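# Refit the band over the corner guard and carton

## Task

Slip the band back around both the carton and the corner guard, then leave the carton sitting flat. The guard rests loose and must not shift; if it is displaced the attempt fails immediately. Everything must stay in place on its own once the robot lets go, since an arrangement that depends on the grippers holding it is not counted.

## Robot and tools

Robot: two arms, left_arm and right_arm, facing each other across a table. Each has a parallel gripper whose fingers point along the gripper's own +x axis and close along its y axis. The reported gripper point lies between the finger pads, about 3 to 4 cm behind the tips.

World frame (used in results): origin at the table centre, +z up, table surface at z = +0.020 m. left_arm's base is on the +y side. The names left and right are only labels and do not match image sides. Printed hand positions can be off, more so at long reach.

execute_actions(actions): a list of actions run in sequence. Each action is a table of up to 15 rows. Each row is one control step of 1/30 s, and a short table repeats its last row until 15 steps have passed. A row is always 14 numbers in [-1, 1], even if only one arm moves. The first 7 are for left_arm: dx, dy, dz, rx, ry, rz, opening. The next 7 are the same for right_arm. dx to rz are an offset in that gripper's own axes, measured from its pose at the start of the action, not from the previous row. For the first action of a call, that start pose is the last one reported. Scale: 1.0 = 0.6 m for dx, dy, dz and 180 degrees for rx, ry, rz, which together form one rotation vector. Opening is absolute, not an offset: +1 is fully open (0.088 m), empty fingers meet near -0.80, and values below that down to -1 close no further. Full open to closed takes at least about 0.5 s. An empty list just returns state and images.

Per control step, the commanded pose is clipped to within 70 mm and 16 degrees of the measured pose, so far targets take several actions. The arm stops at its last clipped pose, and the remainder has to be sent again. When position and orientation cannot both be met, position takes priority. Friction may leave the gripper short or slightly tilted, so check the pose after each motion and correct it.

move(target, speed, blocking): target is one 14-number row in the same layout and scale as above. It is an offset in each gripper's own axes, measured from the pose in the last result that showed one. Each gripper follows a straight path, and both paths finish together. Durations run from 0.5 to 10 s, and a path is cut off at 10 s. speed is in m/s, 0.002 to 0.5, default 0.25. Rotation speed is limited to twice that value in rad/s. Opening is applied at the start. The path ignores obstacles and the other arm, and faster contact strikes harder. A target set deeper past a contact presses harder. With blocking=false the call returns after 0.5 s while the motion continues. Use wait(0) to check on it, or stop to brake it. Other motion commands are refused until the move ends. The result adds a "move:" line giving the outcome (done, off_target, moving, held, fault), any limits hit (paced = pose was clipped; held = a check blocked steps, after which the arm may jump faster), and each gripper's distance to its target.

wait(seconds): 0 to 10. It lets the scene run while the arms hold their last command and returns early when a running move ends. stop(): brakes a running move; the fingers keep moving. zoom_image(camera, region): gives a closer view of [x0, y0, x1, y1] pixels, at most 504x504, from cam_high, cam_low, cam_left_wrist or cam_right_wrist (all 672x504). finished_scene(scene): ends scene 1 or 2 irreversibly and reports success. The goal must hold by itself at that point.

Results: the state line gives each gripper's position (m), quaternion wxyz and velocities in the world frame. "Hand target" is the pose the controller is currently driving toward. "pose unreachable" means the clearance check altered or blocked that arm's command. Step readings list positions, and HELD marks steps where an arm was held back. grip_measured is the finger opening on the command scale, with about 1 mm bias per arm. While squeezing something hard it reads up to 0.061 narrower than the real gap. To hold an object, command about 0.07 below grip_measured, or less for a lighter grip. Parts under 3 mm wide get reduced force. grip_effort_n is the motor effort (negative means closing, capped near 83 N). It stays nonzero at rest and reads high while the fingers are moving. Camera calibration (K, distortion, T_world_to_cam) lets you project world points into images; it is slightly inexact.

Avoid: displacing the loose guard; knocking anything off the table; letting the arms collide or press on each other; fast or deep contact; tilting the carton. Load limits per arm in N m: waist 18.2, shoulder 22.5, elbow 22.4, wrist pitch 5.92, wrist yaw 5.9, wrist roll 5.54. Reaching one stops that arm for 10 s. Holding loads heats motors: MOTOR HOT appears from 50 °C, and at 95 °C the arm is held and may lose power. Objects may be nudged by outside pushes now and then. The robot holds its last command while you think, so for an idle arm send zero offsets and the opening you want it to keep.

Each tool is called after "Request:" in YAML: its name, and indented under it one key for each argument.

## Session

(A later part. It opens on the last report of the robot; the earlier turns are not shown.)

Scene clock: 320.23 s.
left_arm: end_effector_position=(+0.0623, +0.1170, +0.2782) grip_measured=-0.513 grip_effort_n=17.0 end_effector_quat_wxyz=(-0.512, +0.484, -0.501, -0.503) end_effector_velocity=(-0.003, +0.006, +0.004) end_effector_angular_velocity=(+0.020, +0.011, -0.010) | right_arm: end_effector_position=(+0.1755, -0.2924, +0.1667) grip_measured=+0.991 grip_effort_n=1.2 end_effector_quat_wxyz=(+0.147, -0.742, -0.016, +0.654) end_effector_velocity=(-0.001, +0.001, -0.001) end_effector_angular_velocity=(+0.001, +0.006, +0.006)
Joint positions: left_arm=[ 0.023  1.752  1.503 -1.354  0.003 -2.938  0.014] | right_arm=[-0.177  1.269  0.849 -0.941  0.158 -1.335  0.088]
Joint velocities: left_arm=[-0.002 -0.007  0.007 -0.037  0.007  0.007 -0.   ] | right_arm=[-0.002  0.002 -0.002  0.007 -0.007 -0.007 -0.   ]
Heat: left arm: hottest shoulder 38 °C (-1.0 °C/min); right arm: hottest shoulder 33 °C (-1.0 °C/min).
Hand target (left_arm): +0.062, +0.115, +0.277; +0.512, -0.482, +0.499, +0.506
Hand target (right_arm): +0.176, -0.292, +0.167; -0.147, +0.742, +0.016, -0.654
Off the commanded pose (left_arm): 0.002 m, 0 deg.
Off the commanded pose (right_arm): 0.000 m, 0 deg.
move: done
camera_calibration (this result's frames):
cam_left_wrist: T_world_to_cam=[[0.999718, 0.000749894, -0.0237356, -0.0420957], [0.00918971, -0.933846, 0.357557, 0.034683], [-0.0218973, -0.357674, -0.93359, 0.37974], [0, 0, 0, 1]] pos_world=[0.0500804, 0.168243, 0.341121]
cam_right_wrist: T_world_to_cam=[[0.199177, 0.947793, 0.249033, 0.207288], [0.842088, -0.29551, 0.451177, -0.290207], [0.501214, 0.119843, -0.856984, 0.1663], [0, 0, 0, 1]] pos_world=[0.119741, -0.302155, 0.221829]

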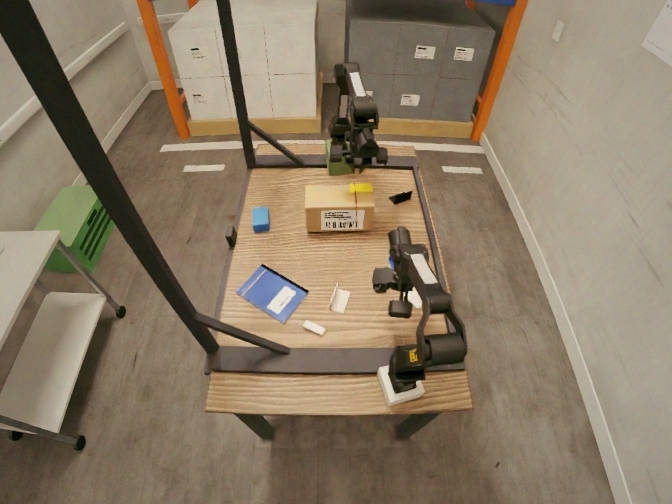

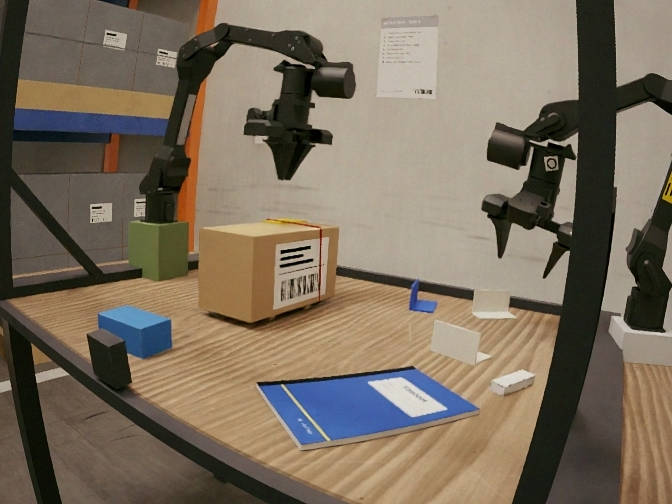

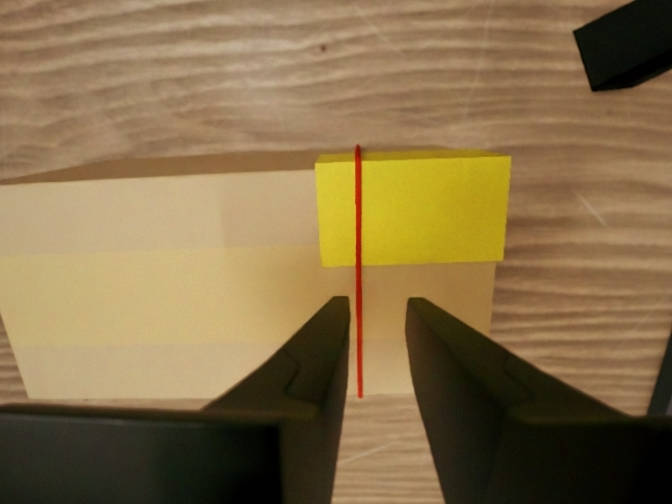

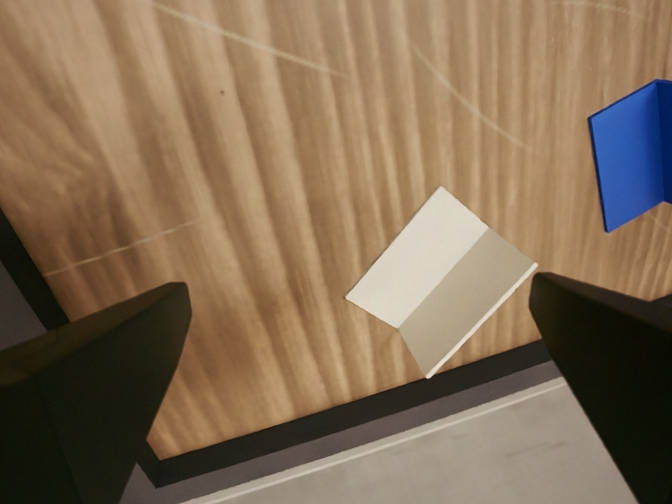

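Request:
move:
  target: [0.02,0,0.09,0,0,0,-0.51,0,0,0,0,0,0,1]
  speed: 0.1

Scene clock: 392.10 s.
left_arm: end_effector_position=(+0.0627, +0.1690, +0.2675) grip_measured=-0.513 grip_effort_n=17.0 end_effector_quat_wxyz=(-0.512, +0.482, -0.499, -0.506) end_effector_velocity=(-0.001, +0.005, -0.001) end_effector_angular_velocity=(+0.014, -0.005, +0.005) | right_arm: end_effector_position=(+0.1755, -0.2924, +0.1667) grip_measured=+0.991 grip_effort_n=1.2 end_effector_quat_wxyz=(+0.147, -0.742, -0.016, +0.654) end_effector_velocity=(-0.002, -0.004, -0.002) end_effector_angular_velocity=(-0.015, +0.019, +0.009)
Joint positions: left_arm=[ 0.06   1.564  1.256 -1.3    0.003 -2.905  0.014] | right_arm=[-0.177  1.269  0.849 -0.941  0.158 -1.335  0.088]
Joint velocities: left_arm=[-0.002 -0.007 -0.012 -0.007 -0.007 -0.007 -0.   ] | right_arm=[-0.002 -0.002 -0.007 -0.007 -0.022 -0.007 -0.   ]
Heat: left arm: hottest shoulder 36 °C (-1.0 °C/min); right arm: hottest shoulder 33 °C (+0.0 °C/min).
Hand target (left_arm): +0.063, +0.171, +0.268; +0.512, -0.484, +0.501, +0.503
Hand target (right_arm): +0.176, -0.292, +0.167; -0.147, +0.742, +0.016, -0.654
Off the commanded pose (left_arm): 0.003 m, 0 deg.
Off the commanded pose (right_arm): 0.000 m, 0 deg.
move: done
camera_calibration (this result's frames):
cam_left_wrist: T_world_to_cam=[[0.999657, 0.00394284, -0.0258852, -0.0427619], [0.0128291, -0.935557, 0.352943, 0.088325], [-0.0228255, -0.353154, -0.935287, 0.388145], [0, 0, 0, 1]] pos_world=[0.0504736, 0.219877, 0.330746]
cam_right_wrist: T_world_to_cam=[[0.199177, 0.947793, 0.249033, 0.207288], [0.842088, -0.29551, 0.451177, -0.290207], [0.501214, 0.119843, -0.856984, 0.1663], [0, 0, 0, 1]] pos_world=[0.119741, -0.302155, 0.221829]

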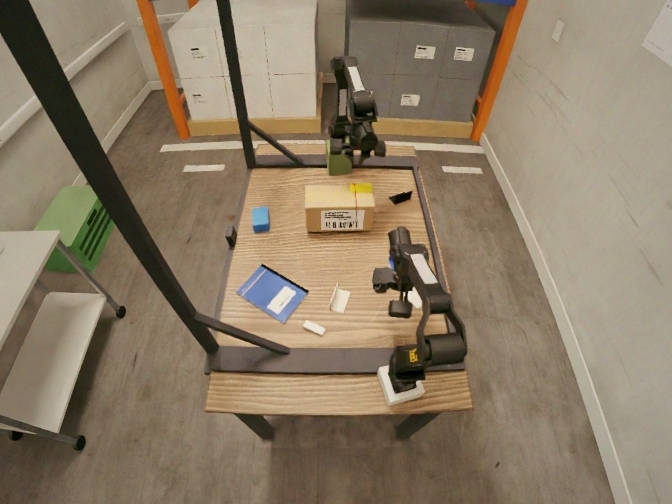

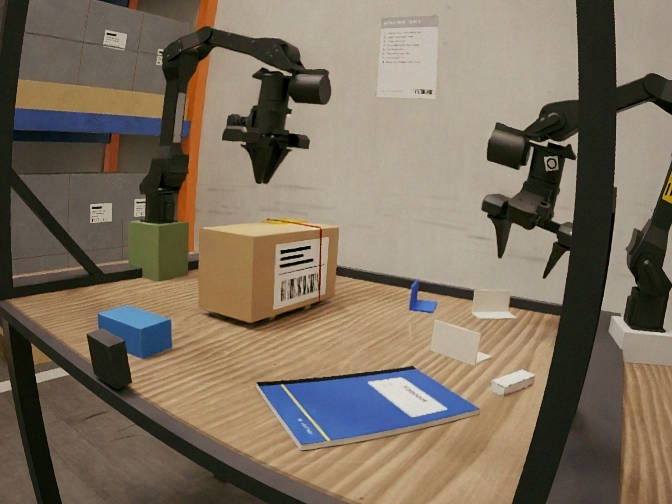

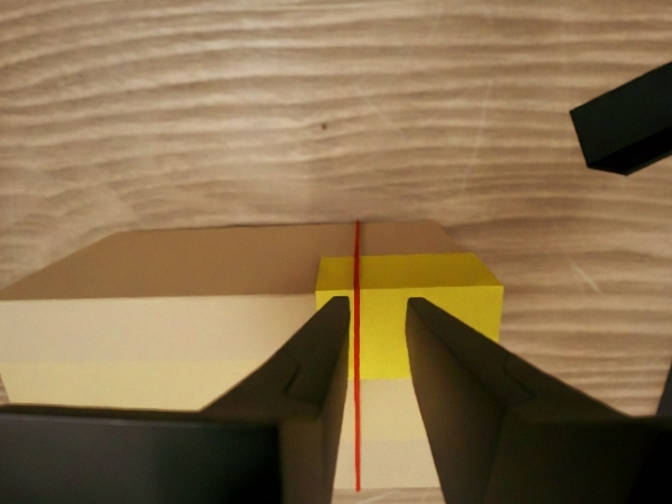

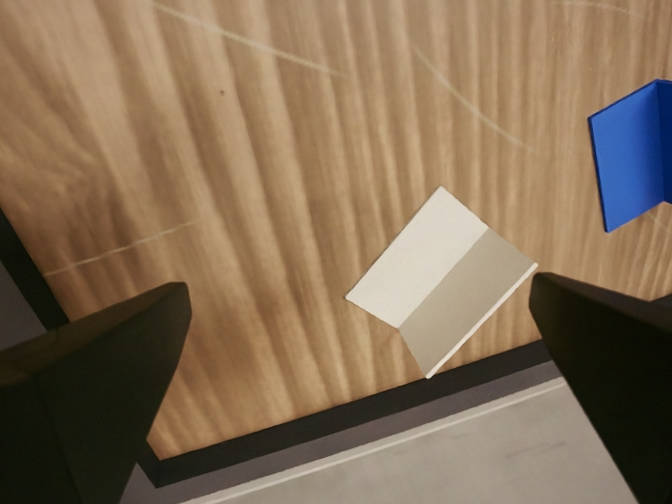

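Request:
zoom_image:
  camera: "cam_left_wrist"
  region: [300, 200, 520, 310]

Request:
zoom_image:
  camera: "cam_left_wrist"
  region: [0, 200, 504, 320]

Region (300, 200, 520, 310) of cam_left_wrist's 672x504 image, scaled by 2.291, with more detail than that image has.

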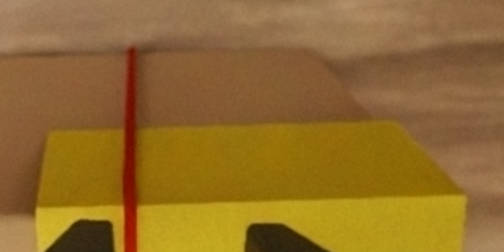

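Region (0, 200, 504, 320) of cam_left_wrist's 672x504 image, scaled by 1.000; it fills the top 120 rows of this view, and the rest is white.

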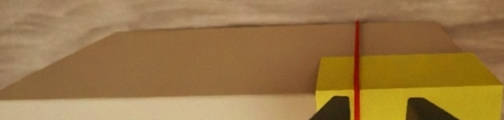

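Request:
move:
  target: [0.055,0.002,-0.207,0,0,0,-0.51,0,0,0,0,0,0,1]
  speed: 0.12

Scene clock: 436.53 s.
left_arm: end_effector_position=(+0.0607, +0.0479, +0.2341) grip_measured=-0.513 grip_effort_n=16.5 end_effector_quat_wxyz=(-0.510, +0.486, -0.502, -0.501) end_effector_velocity=(-0.000, +0.002, -0.001) end_effector_angular_velocity=(+0.013, -0.006, +0.005) | right_arm: end_effector_position=(+0.1755, -0.2924, +0.1667) grip_measured=+0.991 grip_effort_n=1.2 end_effector_quat_wxyz=(+0.147, -0.742, -0.016, +0.654) end_effector_velocity=(-0.001, +0.001, -0.000) end_effector_angular_velocity=(+0.006, +0.006, +0.006)
Joint positions: left_arm=[-0.013  2.021  1.684 -1.258  0.003 -2.974  0.014] | right_arm=[-0.177  1.269  0.849 -0.941  0.158 -1.335  0.088]
Joint velocities: left_arm=[-0.002  0.002 -0.002 -0.007 -0.007 -0.007 -0.   ] | right_arm=[-0.002 -0.002 -0.002  0.007 -0.007 -0.007 -0.   ]
Heat: left arm: hottest shoulder 37 °C (+1.0 °C/min); right arm: hottest elbow 33 °C (+0.0 °C/min).
Hand target (left_arm): +0.059, +0.046, +0.229; +0.512, -0.482, +0.499, +0.506
Hand target (right_arm): +0.176, -0.292, +0.167; -0.147, +0.742, +0.016, -0.654
Off the commanded pose (left_arm): 0.005 m, 1 deg.
Off the commanded pose (right_arm): 0.000 m, 0 deg.
move: done
camera_calibration (this result's frames):
cam_left_wrist: T_world_to_cam=[[0.99977, 0.00017364, -0.0214398, -0.0419809], [0.00799016, -0.930952, 0.365054, -0.015849], [-0.019896, -0.365141, -0.93074, 0.313396], [0, 0, 0, 1]] pos_world=[0.0483332, 0.0996863, 0.296576]
cam_right_wrist: T_world_to_cam=[[0.199177, 0.947793, 0.249033, 0.207288], [0.842088, -0.29551, 0.451177, -0.290207], [0.501214, 0.119843, -0.856984, 0.1663], [0, 0, 0, 1]] pos_world=[0.119741, -0.302155, 0.221829]

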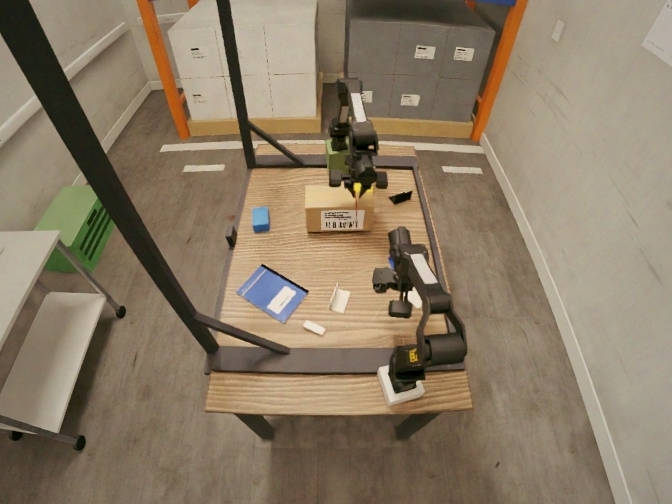

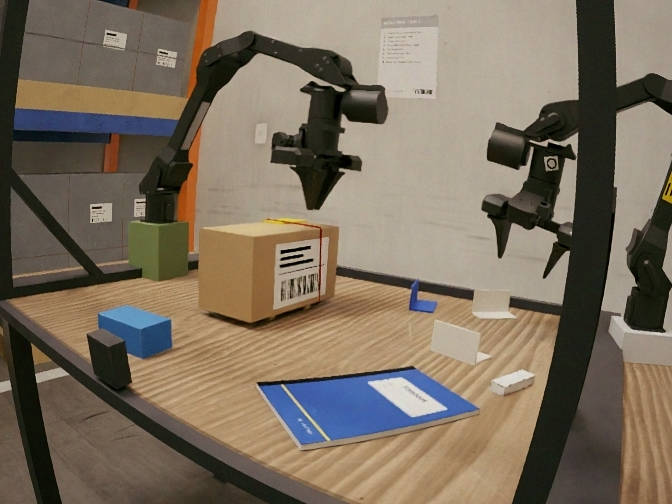

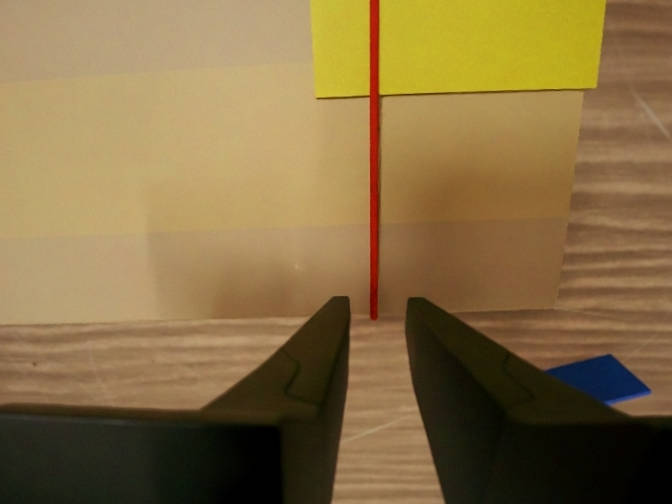

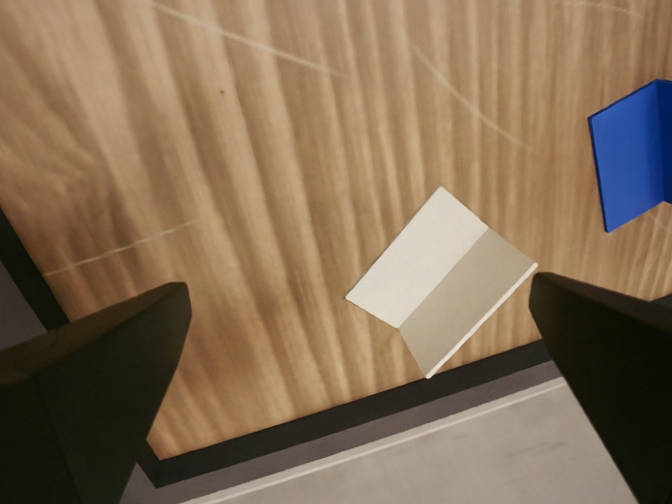

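Request:
move:
  target: [0.066,0,0,0,-0.012,0,-0.51,0,0,0,0,0,0,1]
  speed: 0.03

Scene clock: 450.97 s.
left_arm: end_effector_position=(+0.0612, +0.0462, +0.2043) grip_measured=-0.513 grip_effort_n=16.5 end_effector_quat_wxyz=(-0.513, +0.484, -0.500, -0.503) end_effector_velocity=(+0.000, +0.001, +0.002) end_effector_angular_velocity=(+0.003, -0.007, +0.005) | right_arm: end_effector_position=(+0.1755, -0.2924, +0.1667) grip_measured=+0.991 grip_effort_n=1.6 end_effector_quat_wxyz=(+0.147, -0.742, -0.016, +0.654) end_effector_velocity=(+0.001, -0.002, -0.001) end_effector_angular_velocity=(-0.013, -0.010, +0.008)
Joint positions: left_arm=[-0.013  2.053  1.613 -1.163  0.001 -2.974  0.014] | right_arm=[-0.177  1.269  0.849 -0.941  0.158 -1.335  0.088]
Joint velocities: left_arm=[-0.002 -0.002  0.002 -0.007 -0.007 -0.007 -0.   ] | right_arm=[ 0.002  0.002 -0.002 -0.007  0.007 -0.007  0.   ]
Heat: left arm: hottest shoulder 38 °C (+2.0 °C/min); right arm: hottest elbow 33 °C (+0.0 °C/min).
Hand target (left_arm): +0.061, +0.049, +0.195; +0.520, -0.477, +0.493, +0.510
Hand target (right_arm): +0.176, -0.292, +0.167; -0.147, +0.742, +0.016, -0.654
Off the commanded pose (left_arm): 0.010 m, 2 deg.
Off the commanded pose (right_arm): 0.000 m, 0 deg.
move: off_target (left_arm)
camera_calibration (this result's frames):
cam_left_wrist: T_world_to_cam=[[0.999782, 0.000324998, -0.0208927, -0.0432718], [0.00774322, -0.934453, 0.356001, -0.00453891], [-0.0194076, -0.356085, -0.934252, 0.285313], [0, 0, 0, 1]] pos_world=[0.0488348, 0.0973684, 0.267266]
cam_right_wrist: T_world_to_cam=[[0.199177, 0.947793, 0.249033, 0.207288], [0.842088, -0.29551, 0.451177, -0.290207], [0.501214, 0.119843, -0.856984, 0.1663], [0, 0, 0, 1]] pos_world=[0.119741, -0.302155, 0.221829]

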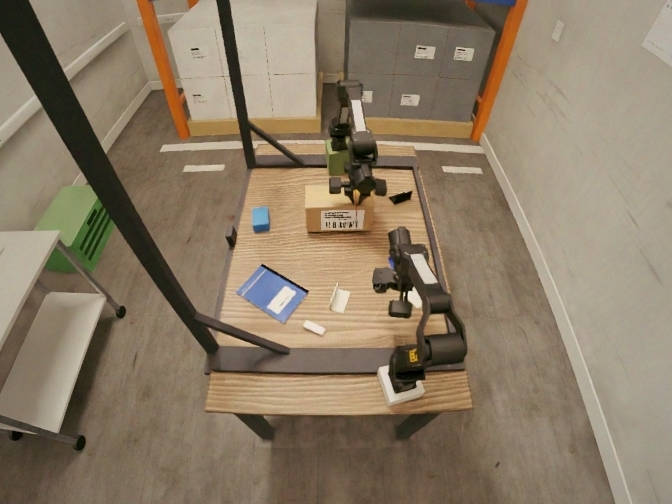

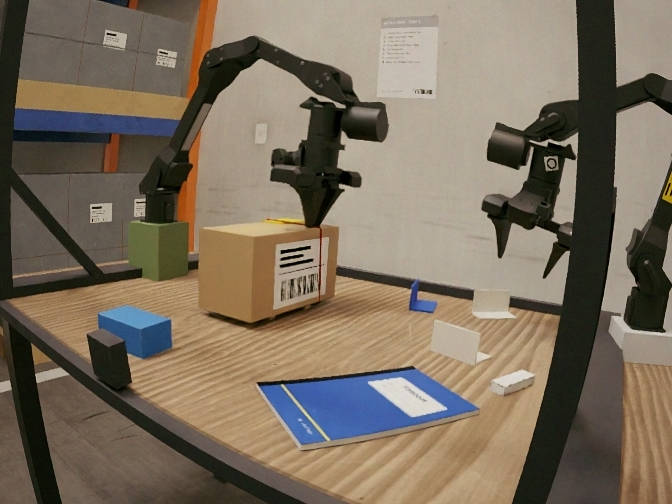

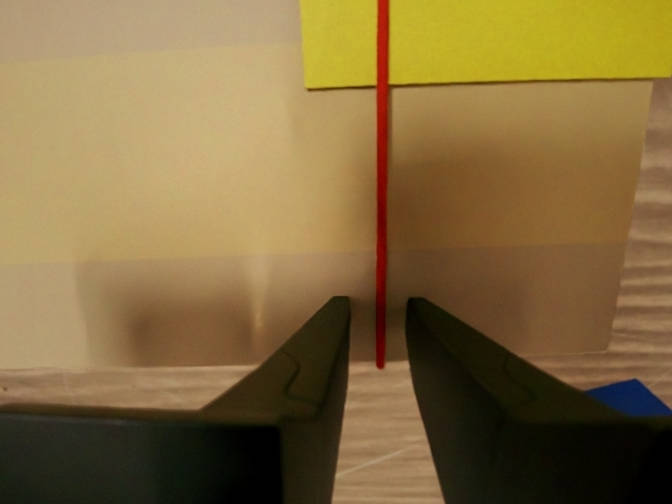

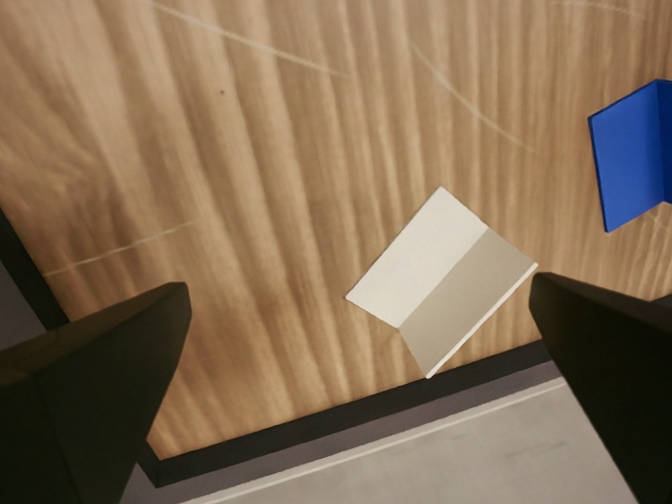

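Request:
move:
  target: [0.022,0,0,0,-0.008,0,-0.51,0,0,0,0,0,0,1]
  speed: 0.012

Request:
execute_actions:
  actions:
    - [[0.004,0,0,0,0,0,-0.7,0,0,0,0,0,0,1]]
    - [[0.004,0,0,0,0,0,-0.9,0,0,0,0,0,0,1]]
    - [[0,0,0,0,0,0,-0.9,0,0,0,0,0,0,1]]

Request:
move:
  target: [-0.035,0,0,0,0,0,-0.9,0,0,0,0,0,0,1]
  speed: 0.015

Scene clock: 458.37 s.
left_arm: end_effector_position=(+0.0613, +0.0452, +0.2034) grip_measured=-0.513 grip_effort_n=16.5 end_effector_quat_wxyz=(-0.512, +0.484, -0.500, -0.502) end_effector_velocity=(-0.000, +0.002, -0.001) end_effector_angular_velocity=(+0.013, -0.005, -0.010) | right_arm: end_effector_position=(+0.1755, -0.2924, +0.1667) grip_measured=+0.991 grip_effort_n=1.6 end_effector_quat_wxyz=(+0.147, -0.742, -0.016, +0.654) end_effector_velocity=(-0.001, -0.002, -0.001) end_effector_angular_velocity=(-0.012, +0.016, +0.018)
Joint positions: left_arm=[-0.013  2.056  1.613 -1.158  0.001 -2.974  0.014] | right_arm=[-0.177  1.269  0.849 -0.941  0.158 -1.335  0.088]
Joint velocities: left_arm=[-0.002  0.002 -0.002 -0.007 -0.007  0.007  0.   ] | right_arm=[-0.007 -0.002 -0.002 -0.007 -0.022 -0.022 -0.   ]
Heat: left arm: hottest shoulder 38 °C (+2.0 °C/min); right arm: hottest elbow 33 °C (+0.0 °C/min).
Hand target (left_arm): +0.061, +0.047, +0.191; +0.519, -0.477, +0.493, +0.509
Hand target (right_arm): +0.176, -0.292, +0.167; -0.147, +0.742, +0.016, -0.654
Off the commanded pose (left_arm): 0.012 m, 2 deg.
Off the commanded pose (right_arm): 0.000 m, 0 deg.
move: off_target (left_arm)
camera_calibration (this result's frames):
cam_left_wrist: T_world_to_cam=[[0.999789, 0.000270259, -0.0205176, -0.0435049], [0.0076089, -0.933509, 0.358473, -0.00569581], [-0.0190565, -0.358554, -0.933315, 0.284054], [0, 0, 0, 1]] pos_world=[0.0489521, 0.0965432, 0.266261]
cam_right_wrist: T_world_to_cam=[[0.199177, 0.947793, 0.249033, 0.207288], [0.842088, -0.29551, 0.451177, -0.290207], [0.501214, 0.119843, -0.856984, 0.1663], [0, 0, 0, 1]] pos_world=[0.119741, -0.302155, 0.221829]

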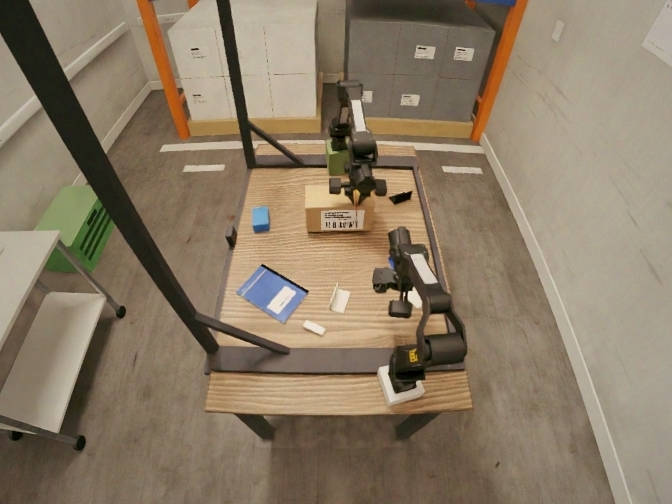

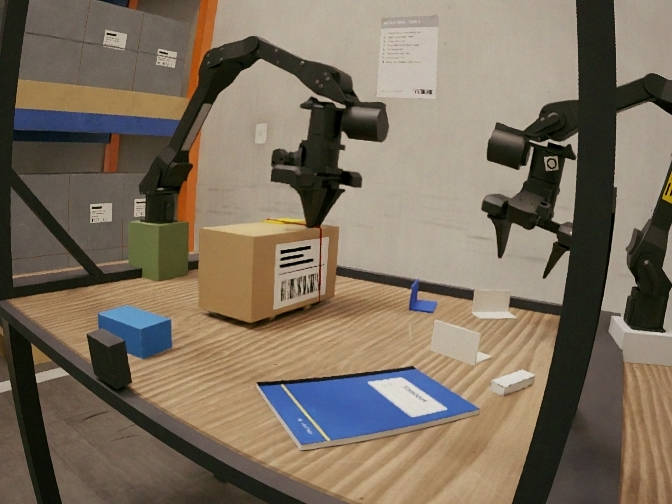

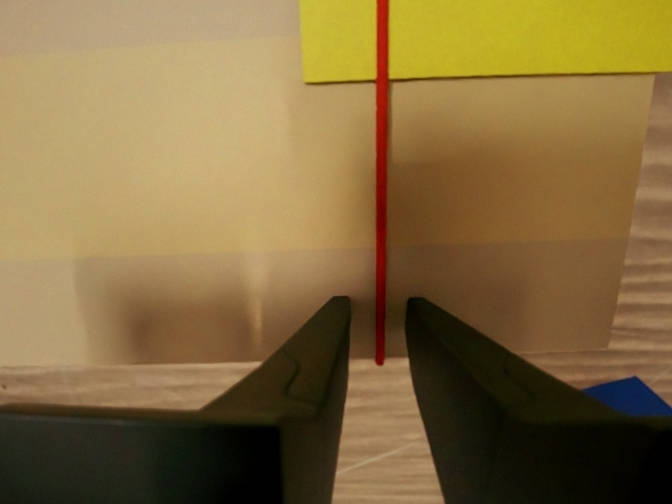

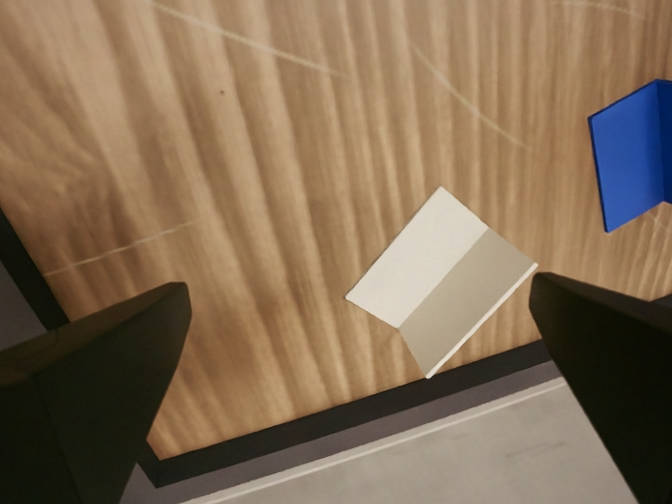

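Scene clock: 459.87 s.
left_arm: end_effector_position=(+0.0616, +0.0436, +0.2034) grip_measured=-0.815 grip_effort_n=-83.5 end_effector_quat_wxyz=(-0.511, +0.487, -0.502, -0.500) end_effector_velocity=(+0.002, -0.001, +0.000) end_effector_angular_velocity=(-0.006, -0.008, -0.005) | right_arm: end_effector_position=(+0.1755, -0.2924, +0.1667) grip_measured=+0.991 grip_effort_n=1.6 end_effector_quat_wxyz=(+0.147, -0.742, -0.016, +0.654) end_effector_velocity=(-0.000, -0.003, -0.002) end_effector_angular_velocity=(-0.012, +0.008, -0.008)
Joint positions: left_arm=[-0.013  2.056  1.613 -1.151  0.001 -2.974  0.   ] | right_arm=[-0.177  1.269  0.849 -0.941  0.158 -1.335  0.088]
Joint velocities: left_arm=[ 0.002 -0.002 -0.002  0.007 -0.007  0.007  0.   ] | right_arm=[-0.002 -0.002 -0.007 -0.007 -0.007  0.007 -0.   ]
Heat: left arm: hottest shoulder 38 °C (+2.0 °C/min); right arm: hottest elbow 33 °C (+0.0 °C/min).
Hand target (left_arm): +0.062, +0.043, +0.203; +0.511, -0.487, +0.502, +0.500
Hand target (right_arm): +0.176, -0.292, +0.167; -0.147, +0.742, +0.016, -0.654
Off the commanded pose (left_arm): 0.000 m, 0 deg.
Off the commanded pose (right_arm): 0.000 m, 0 deg.
Step readings (end_effector_position; steps 1 to 15: 1st action; 16 to 30: 2nd action; 31 to 45: 3rd action):
0: left_arm (+0.0613, +0.0452, +0.2034) | right_arm (+0.1755, -0.2924, +0.1667)
1: left_arm (+0.0614, +0.0451, +0.2034) | right_arm (+0.1755, -0.2924, +0.1667)
2: left_arm (+0.0615, +0.0446, +0.2034) | right_arm (+0.1755, -0.2924, +0.1667)
4: left_arm (+0.0615, +0.0441, +0.2034) | right_arm (+0.1755, -0.2924, +0.1667)
8: left_arm (+0.0616, +0.0441, +0.2034) | right_arm (+0.1755, -0.2924, +0.1667)
15: left_arm (+0.0616, +0.0440, +0.2034) | right_arm (+0.1755, -0.2924, +0.1667)
16: left_arm (+0.0616, +0.0439, +0.2034) | right_arm (+0.1755, -0.2924, +0.1667)
17: left_arm (+0.0616, +0.0437, +0.2034) | right_arm (+0.1755, -0.2924, +0.1667)
19: left_arm (+0.0616, +0.0436, +0.2034) | right_arm (+0.1755, -0.2924, +0.1667)
23: left_arm (+0.0616, +0.0435, +0.2034) | right_arm (+0.1755, -0.2924, +0.1667)
30: left_arm (+0.0616, +0.0435, +0.2034) | right_arm (+0.1755, -0.2924, +0.1667)
31: left_arm (+0.0616, +0.0435, +0.2034) | right_arm (+0.1755, -0.2924, +0.1667)
32: left_arm (+0.0616, +0.0435, +0.2034) | right_arm (+0.1755, -0.2924, +0.1667)
34: left_arm (+0.0616, +0.0436, +0.2034) | right_arm (+0.1755, -0.2924, +0.1667)
38: left_arm (+0.0616, +0.0436, +0.2034) | right_arm (+0.1755, -0.2924, +0.1667)
45: end_effector_position above
camera_calibration (this result's frames):
cam_left_wrist: T_world_to_cam=[[0.999818, 0.000111637, -0.0190675, -0.0440862], [0.00707387, -0.930794, 0.365475, -0.00872175], [-0.0177071, -0.365543, -0.930626, 0.283104], [0, 0, 0, 1]] pos_world=[0.0491529, 0.0953737, 0.265811]
cam_right_wrist: T_world_to_cam=[[0.199177, 0.947793, 0.249033, 0.207288], [0.842088, -0.29551, 0.451177, -0.290207], [0.501214, 0.119843, -0.856984, 0.1663], [0, 0, 0, 1]] pos_world=[0.119741, -0.302155, 0.221829]

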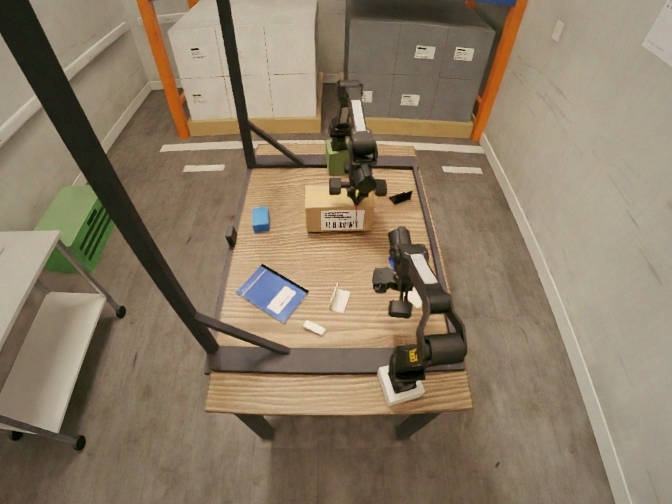

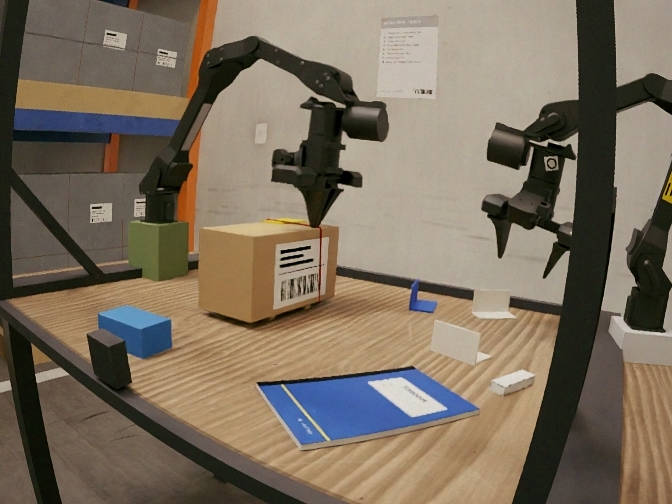

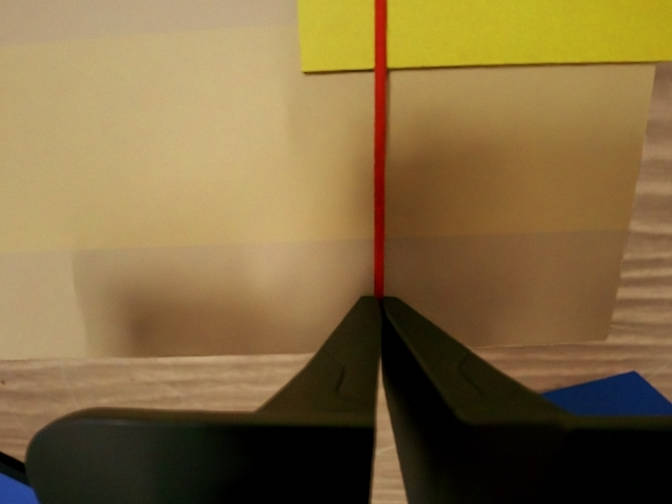

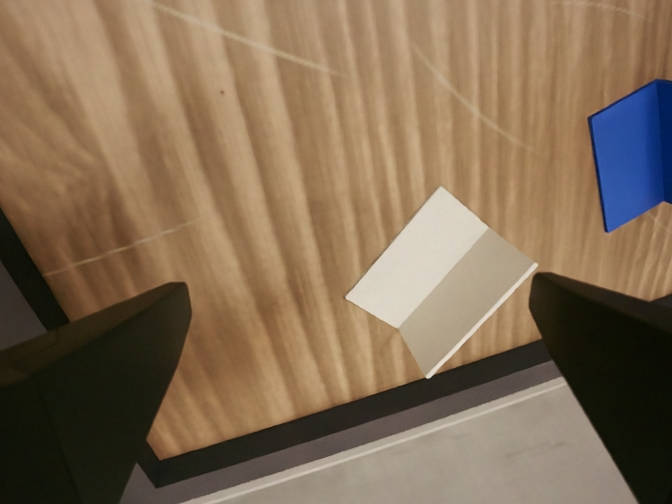

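Scene clock: 461.50 s.
left_arm: end_effector_position=(+0.0615, +0.0447, +0.2169) grip_measured=-0.815 grip_effort_n=-83.5 end_effector_quat_wxyz=(-0.514, +0.482, -0.498, -0.505) end_effector_velocity=(-0.001, +0.010, -0.001) end_effector_angular_velocity=(+0.042, -0.002, +0.005) | right_arm: end_effector_position=(+0.1755, -0.2924, +0.1667) grip_measured=+0.991 grip_effort_n=1.2 end_effector_quat_wxyz=(+0.147, -0.742, -0.016, +0.654) end_effector_velocity=(+0.001, -0.008, -0.003) end_effector_angular_velocity=(-0.043, +0.003, +0.001)
Joint positions: left_arm=[-0.013  2.056  1.667 -1.221  0.001 -2.974  0.   ] | right_arm=[-0.177  1.269  0.849 -0.941  0.158 -1.335  0.088]
Joint velocities: left_arm=[-0.002 -0.002 -0.007 -0.037 -0.007 -0.007  0.   ] | right_arm=[-0.007  0.002 -0.002 -0.037 -0.007 -0.007  0.   ]
Heat: left arm: hottest shoulder 39 °C (+2.0 °C/min); right arm: hottest elbow 33 °C (+0.0 °C/min).
Hand target (left_arm): +0.062, +0.043, +0.224; +0.511, -0.487, +0.502, +0.500
Hand target (right_arm): +0.176, -0.292, +0.167; -0.147, +0.742, +0.016, -0.654
Off the commanded pose (left_arm): 0.008 m, 1 deg.
Off the commanded pose (right_arm): 0.000 m, 0 deg.
move: done
camera_calibration (this result's frames):
cam_left_wrist: T_world_to_cam=[[0.999771, 0.000440016, -0.0213723, -0.0431726], [0.00790051, -0.936607, 0.350294, -0.00908154], [-0.0198633, -0.350383, -0.936396, 0.296858], [0, 0, 0, 1]] pos_world=[0.049131, 0.0955271, 0.280235]
cam_right_wrist: T_world_to_cam=[[0.199177, 0.947793, 0.249033, 0.207288], [0.842088, -0.29551, 0.451177, -0.290207], [0.501214, 0.119843, -0.856984, 0.1663], [0, 0, 0, 1]] pos_world=[0.119741, -0.302155, 0.221829]

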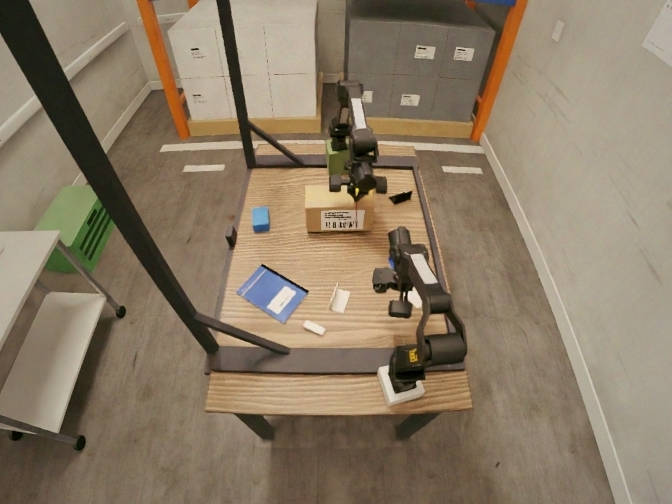

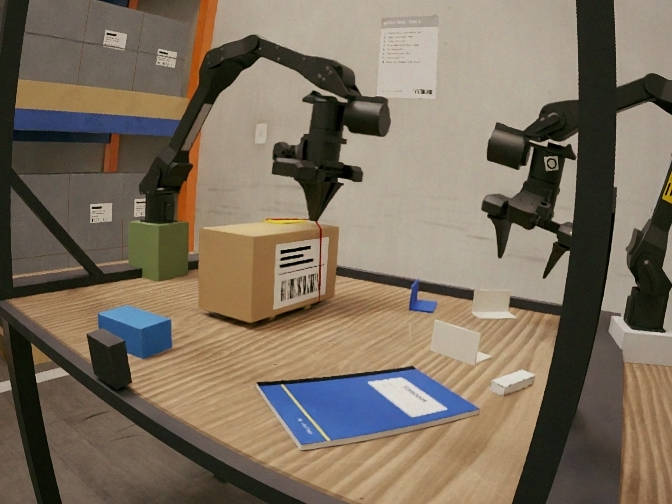

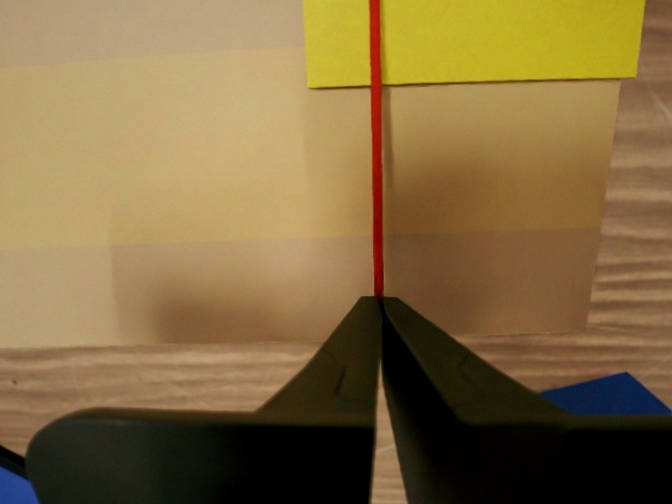

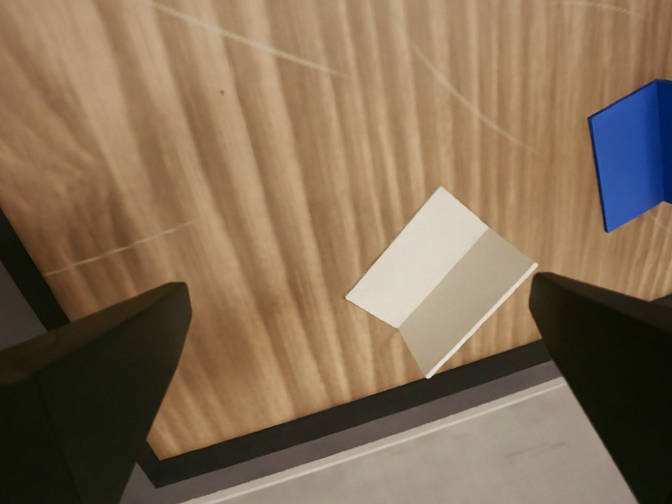

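Request:
move:
  target: [-0.018,0,-0.042,0,0,0,-0.9,0,0,0,0,0,0,1]
  speed: 0.025

Request:
move:
  target: [0,-0.013,-0.003,0,0,0,-0.9,0,0,0,0,0,0,1]
  speed: 0.012

Scene clock: 467.53 s.
left_arm: end_effector_position=(+0.0622, +0.0266, +0.2241) grip_measured=-0.815 grip_effort_n=-83.5 end_effector_quat_wxyz=(-0.519, +0.476, -0.494, -0.511) end_effector_velocity=(+0.002, -0.001, +0.002) end_effector_angular_velocity=(+0.001, -0.023, +0.018) | right_arm: end_effector_position=(+0.1755, -0.2924, +0.1667) grip_measured=+0.991 grip_effort_n=1.6 end_effector_quat_wxyz=(+0.147, -0.742, -0.016, +0.654) end_effector_velocity=(+0.002, -0.002, +0.001) end_effector_angular_velocity=(-0.003, -0.009, +0.003)
Joint positions: left_arm=[-0.018  2.147  1.833 -1.319  0.001 -2.978  0.   ] | right_arm=[-0.177  1.269  0.849 -0.941  0.158 -1.335  0.088]
Joint velocities: left_arm=[-0.002  0.002  0.012 -0.007 -0.022 -0.022  0.   ] | right_arm=[-0.002 -0.007 -0.002 -0.007  0.007 -0.007 -0.   ]
Heat: left arm: hottest shoulder 40 °C (+3.0 °C/min); right arm: hottest elbow 33 °C (+0.0 °C/min).
Hand target (left_arm): +0.061, +0.019, +0.227; +0.514, -0.482, +0.498, +0.505
Hand target (right_arm): +0.176, -0.292, +0.167; -0.147, +0.742, +0.016, -0.654
Off the commanded pose (left_arm): 0.008 m, 1 deg.
Off the commanded pose (right_arm): 0.000 m, 0 deg.
move: done
camera_calibration (this result's frames):
cam_left_wrist: T_world_to_cam=[[0.999707, 0.000163942, -0.0241886, -0.0430882], [0.00813925, -0.943948, 0.329994, -0.0238347], [-0.0227787, -0.330095, -0.943673, 0.298483], [0, 0, 0, 1]] pos_world=[0.0500686, 0.0760362, 0.288494]
cam_right_wrist: T_world_to_cam=[[0.199177, 0.947793, 0.249033, 0.207288], [0.842088, -0.29551, 0.451177, -0.290207], [0.501214, 0.119843, -0.856984, 0.1663], [0, 0, 0, 1]] pos_world=[0.119741, -0.302155, 0.221829]

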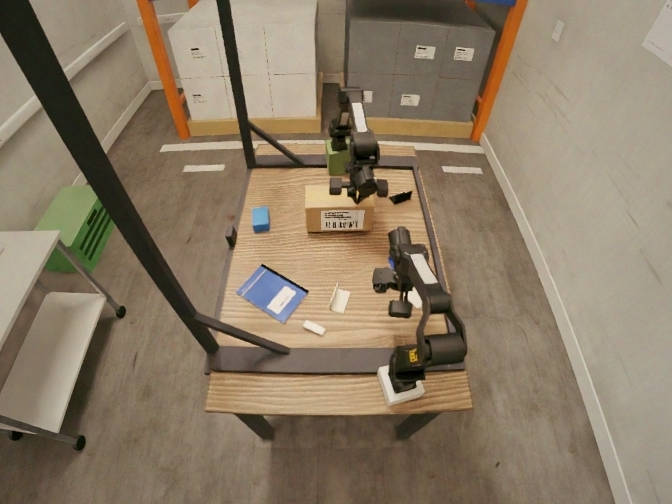

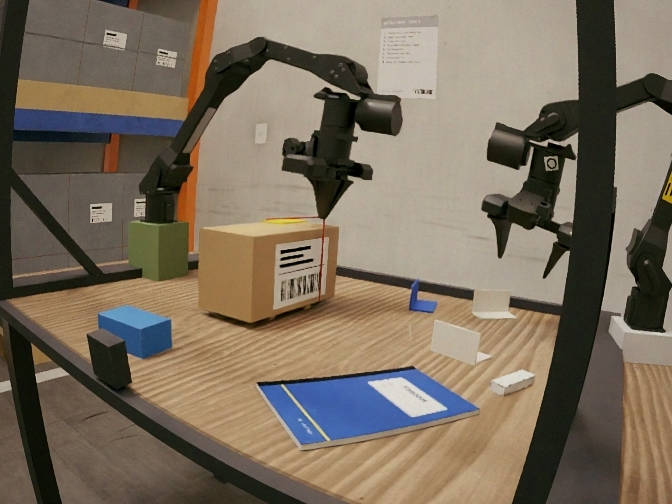

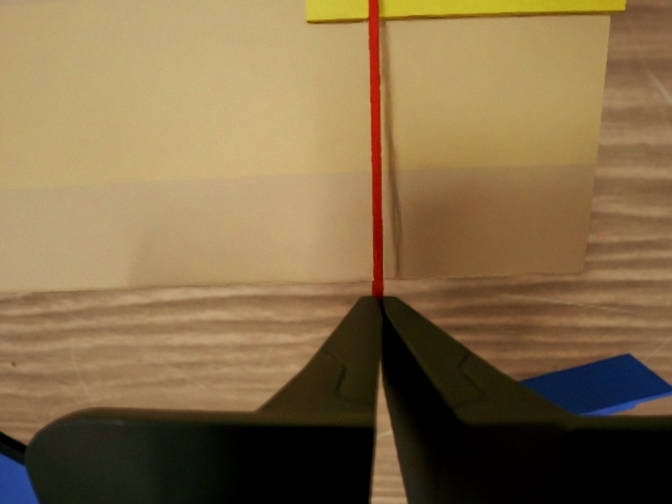

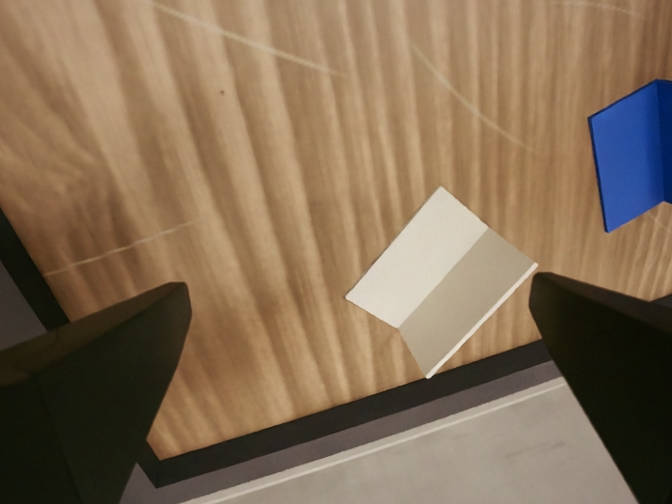

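Scene clock: 468.43 s.
left_arm: end_effector_position=(+0.0683, +0.0302, +0.2228) grip_measured=-0.815 grip_effort_n=-83.5 end_effector_quat_wxyz=(-0.521, +0.472, -0.490, -0.516) end_effector_velocity=(-0.001, +0.005, +0.003) end_effector_angular_velocity=(+0.018, -0.005, +0.004) | right_arm: end_effector_position=(+0.1755, -0.2924, +0.1667) grip_measured=+0.991 grip_effort_n=1.6 end_effector_quat_wxyz=(+0.147, -0.742, -0.016, +0.654) end_effector_velocity=(-0.002, -0.001, -0.000) end_effector_angular_velocity=(-0.009, +0.005, +0.011)
Joint positions: left_arm=[-0.001  2.15   1.833 -1.331  0.001 -2.966  0.   ] | right_arm=[-0.177  1.269  0.849 -0.941  0.158 -1.335  0.088]
Joint velocities: left_arm=[-0.002 -0.007 -0.002 -0.022 -0.007 -0.007  0.   ] | right_arm=[ 0.002  0.002  0.002 -0.007 -0.007 -0.007 -0.   ]
Heat: left arm: hottest shoulder 40 °C (+3.0 °C/min); right arm: hottest elbow 33 °C (+0.0 °C/min).
Hand target (left_arm): +0.070, +0.025, +0.224; +0.519, -0.476, +0.494, +0.510
Hand target (right_arm): +0.176, -0.292, +0.167; -0.147, +0.742, +0.016, -0.654
Off the commanded pose (left_arm): 0.006 m, 1 deg.
Off the commanded pose (right_arm): 0.000 m, 0 deg.
move: done
camera_calibration (this result's frames):
cam_left_wrist: T_world_to_cam=[[0.999616, 0.00516225, -0.0272089, -0.0487133], [0.013486, -0.948852, 0.315434, -0.0170837], [-0.0241889, -0.31568, -0.948557, 0.299342], [0, 0, 0, 1]] pos_world=[0.0561658, 0.0785378, 0.288007]
cam_right_wrist: T_world_to_cam=[[0.199177, 0.947793, 0.249033, 0.207288], [0.842088, -0.29551, 0.451177, -0.290207], [0.501214, 0.119843, -0.856984, 0.1663], [0, 0, 0, 1]] pos_world=[0.119741, -0.302155, 0.221829]

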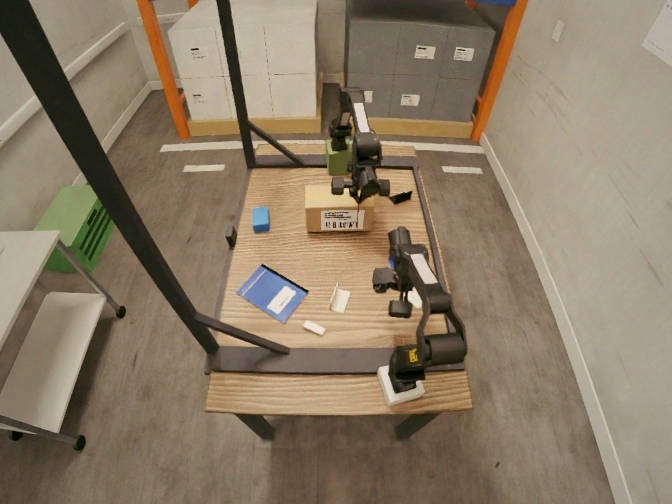

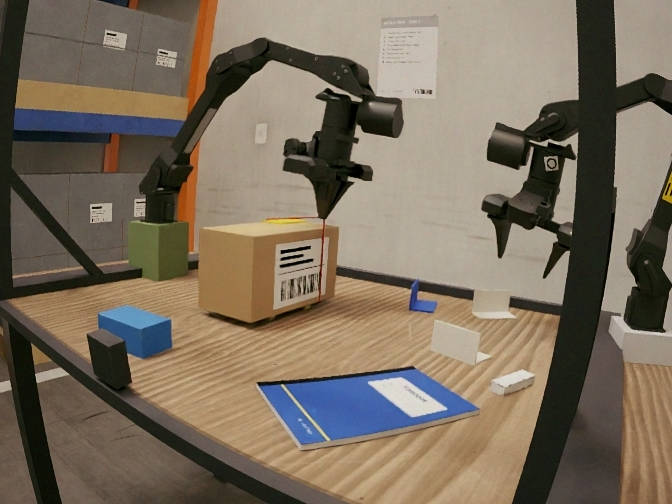

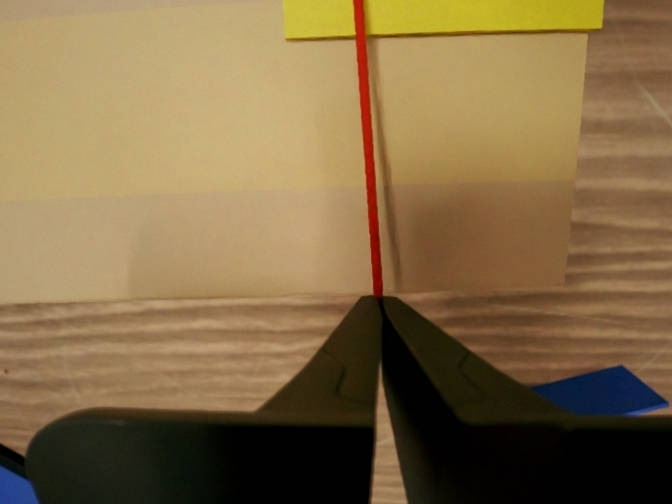

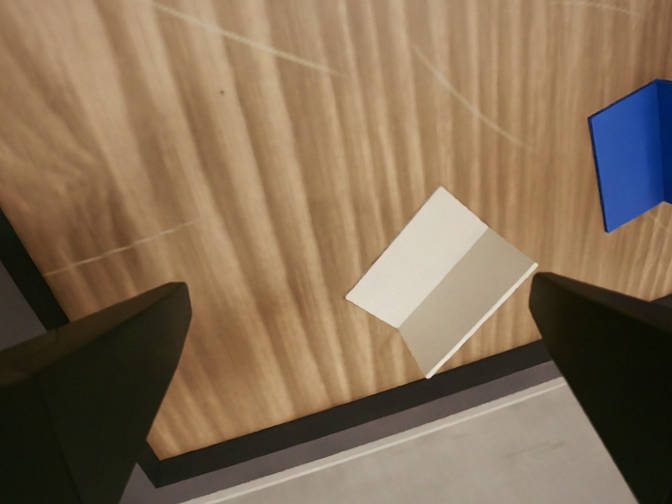

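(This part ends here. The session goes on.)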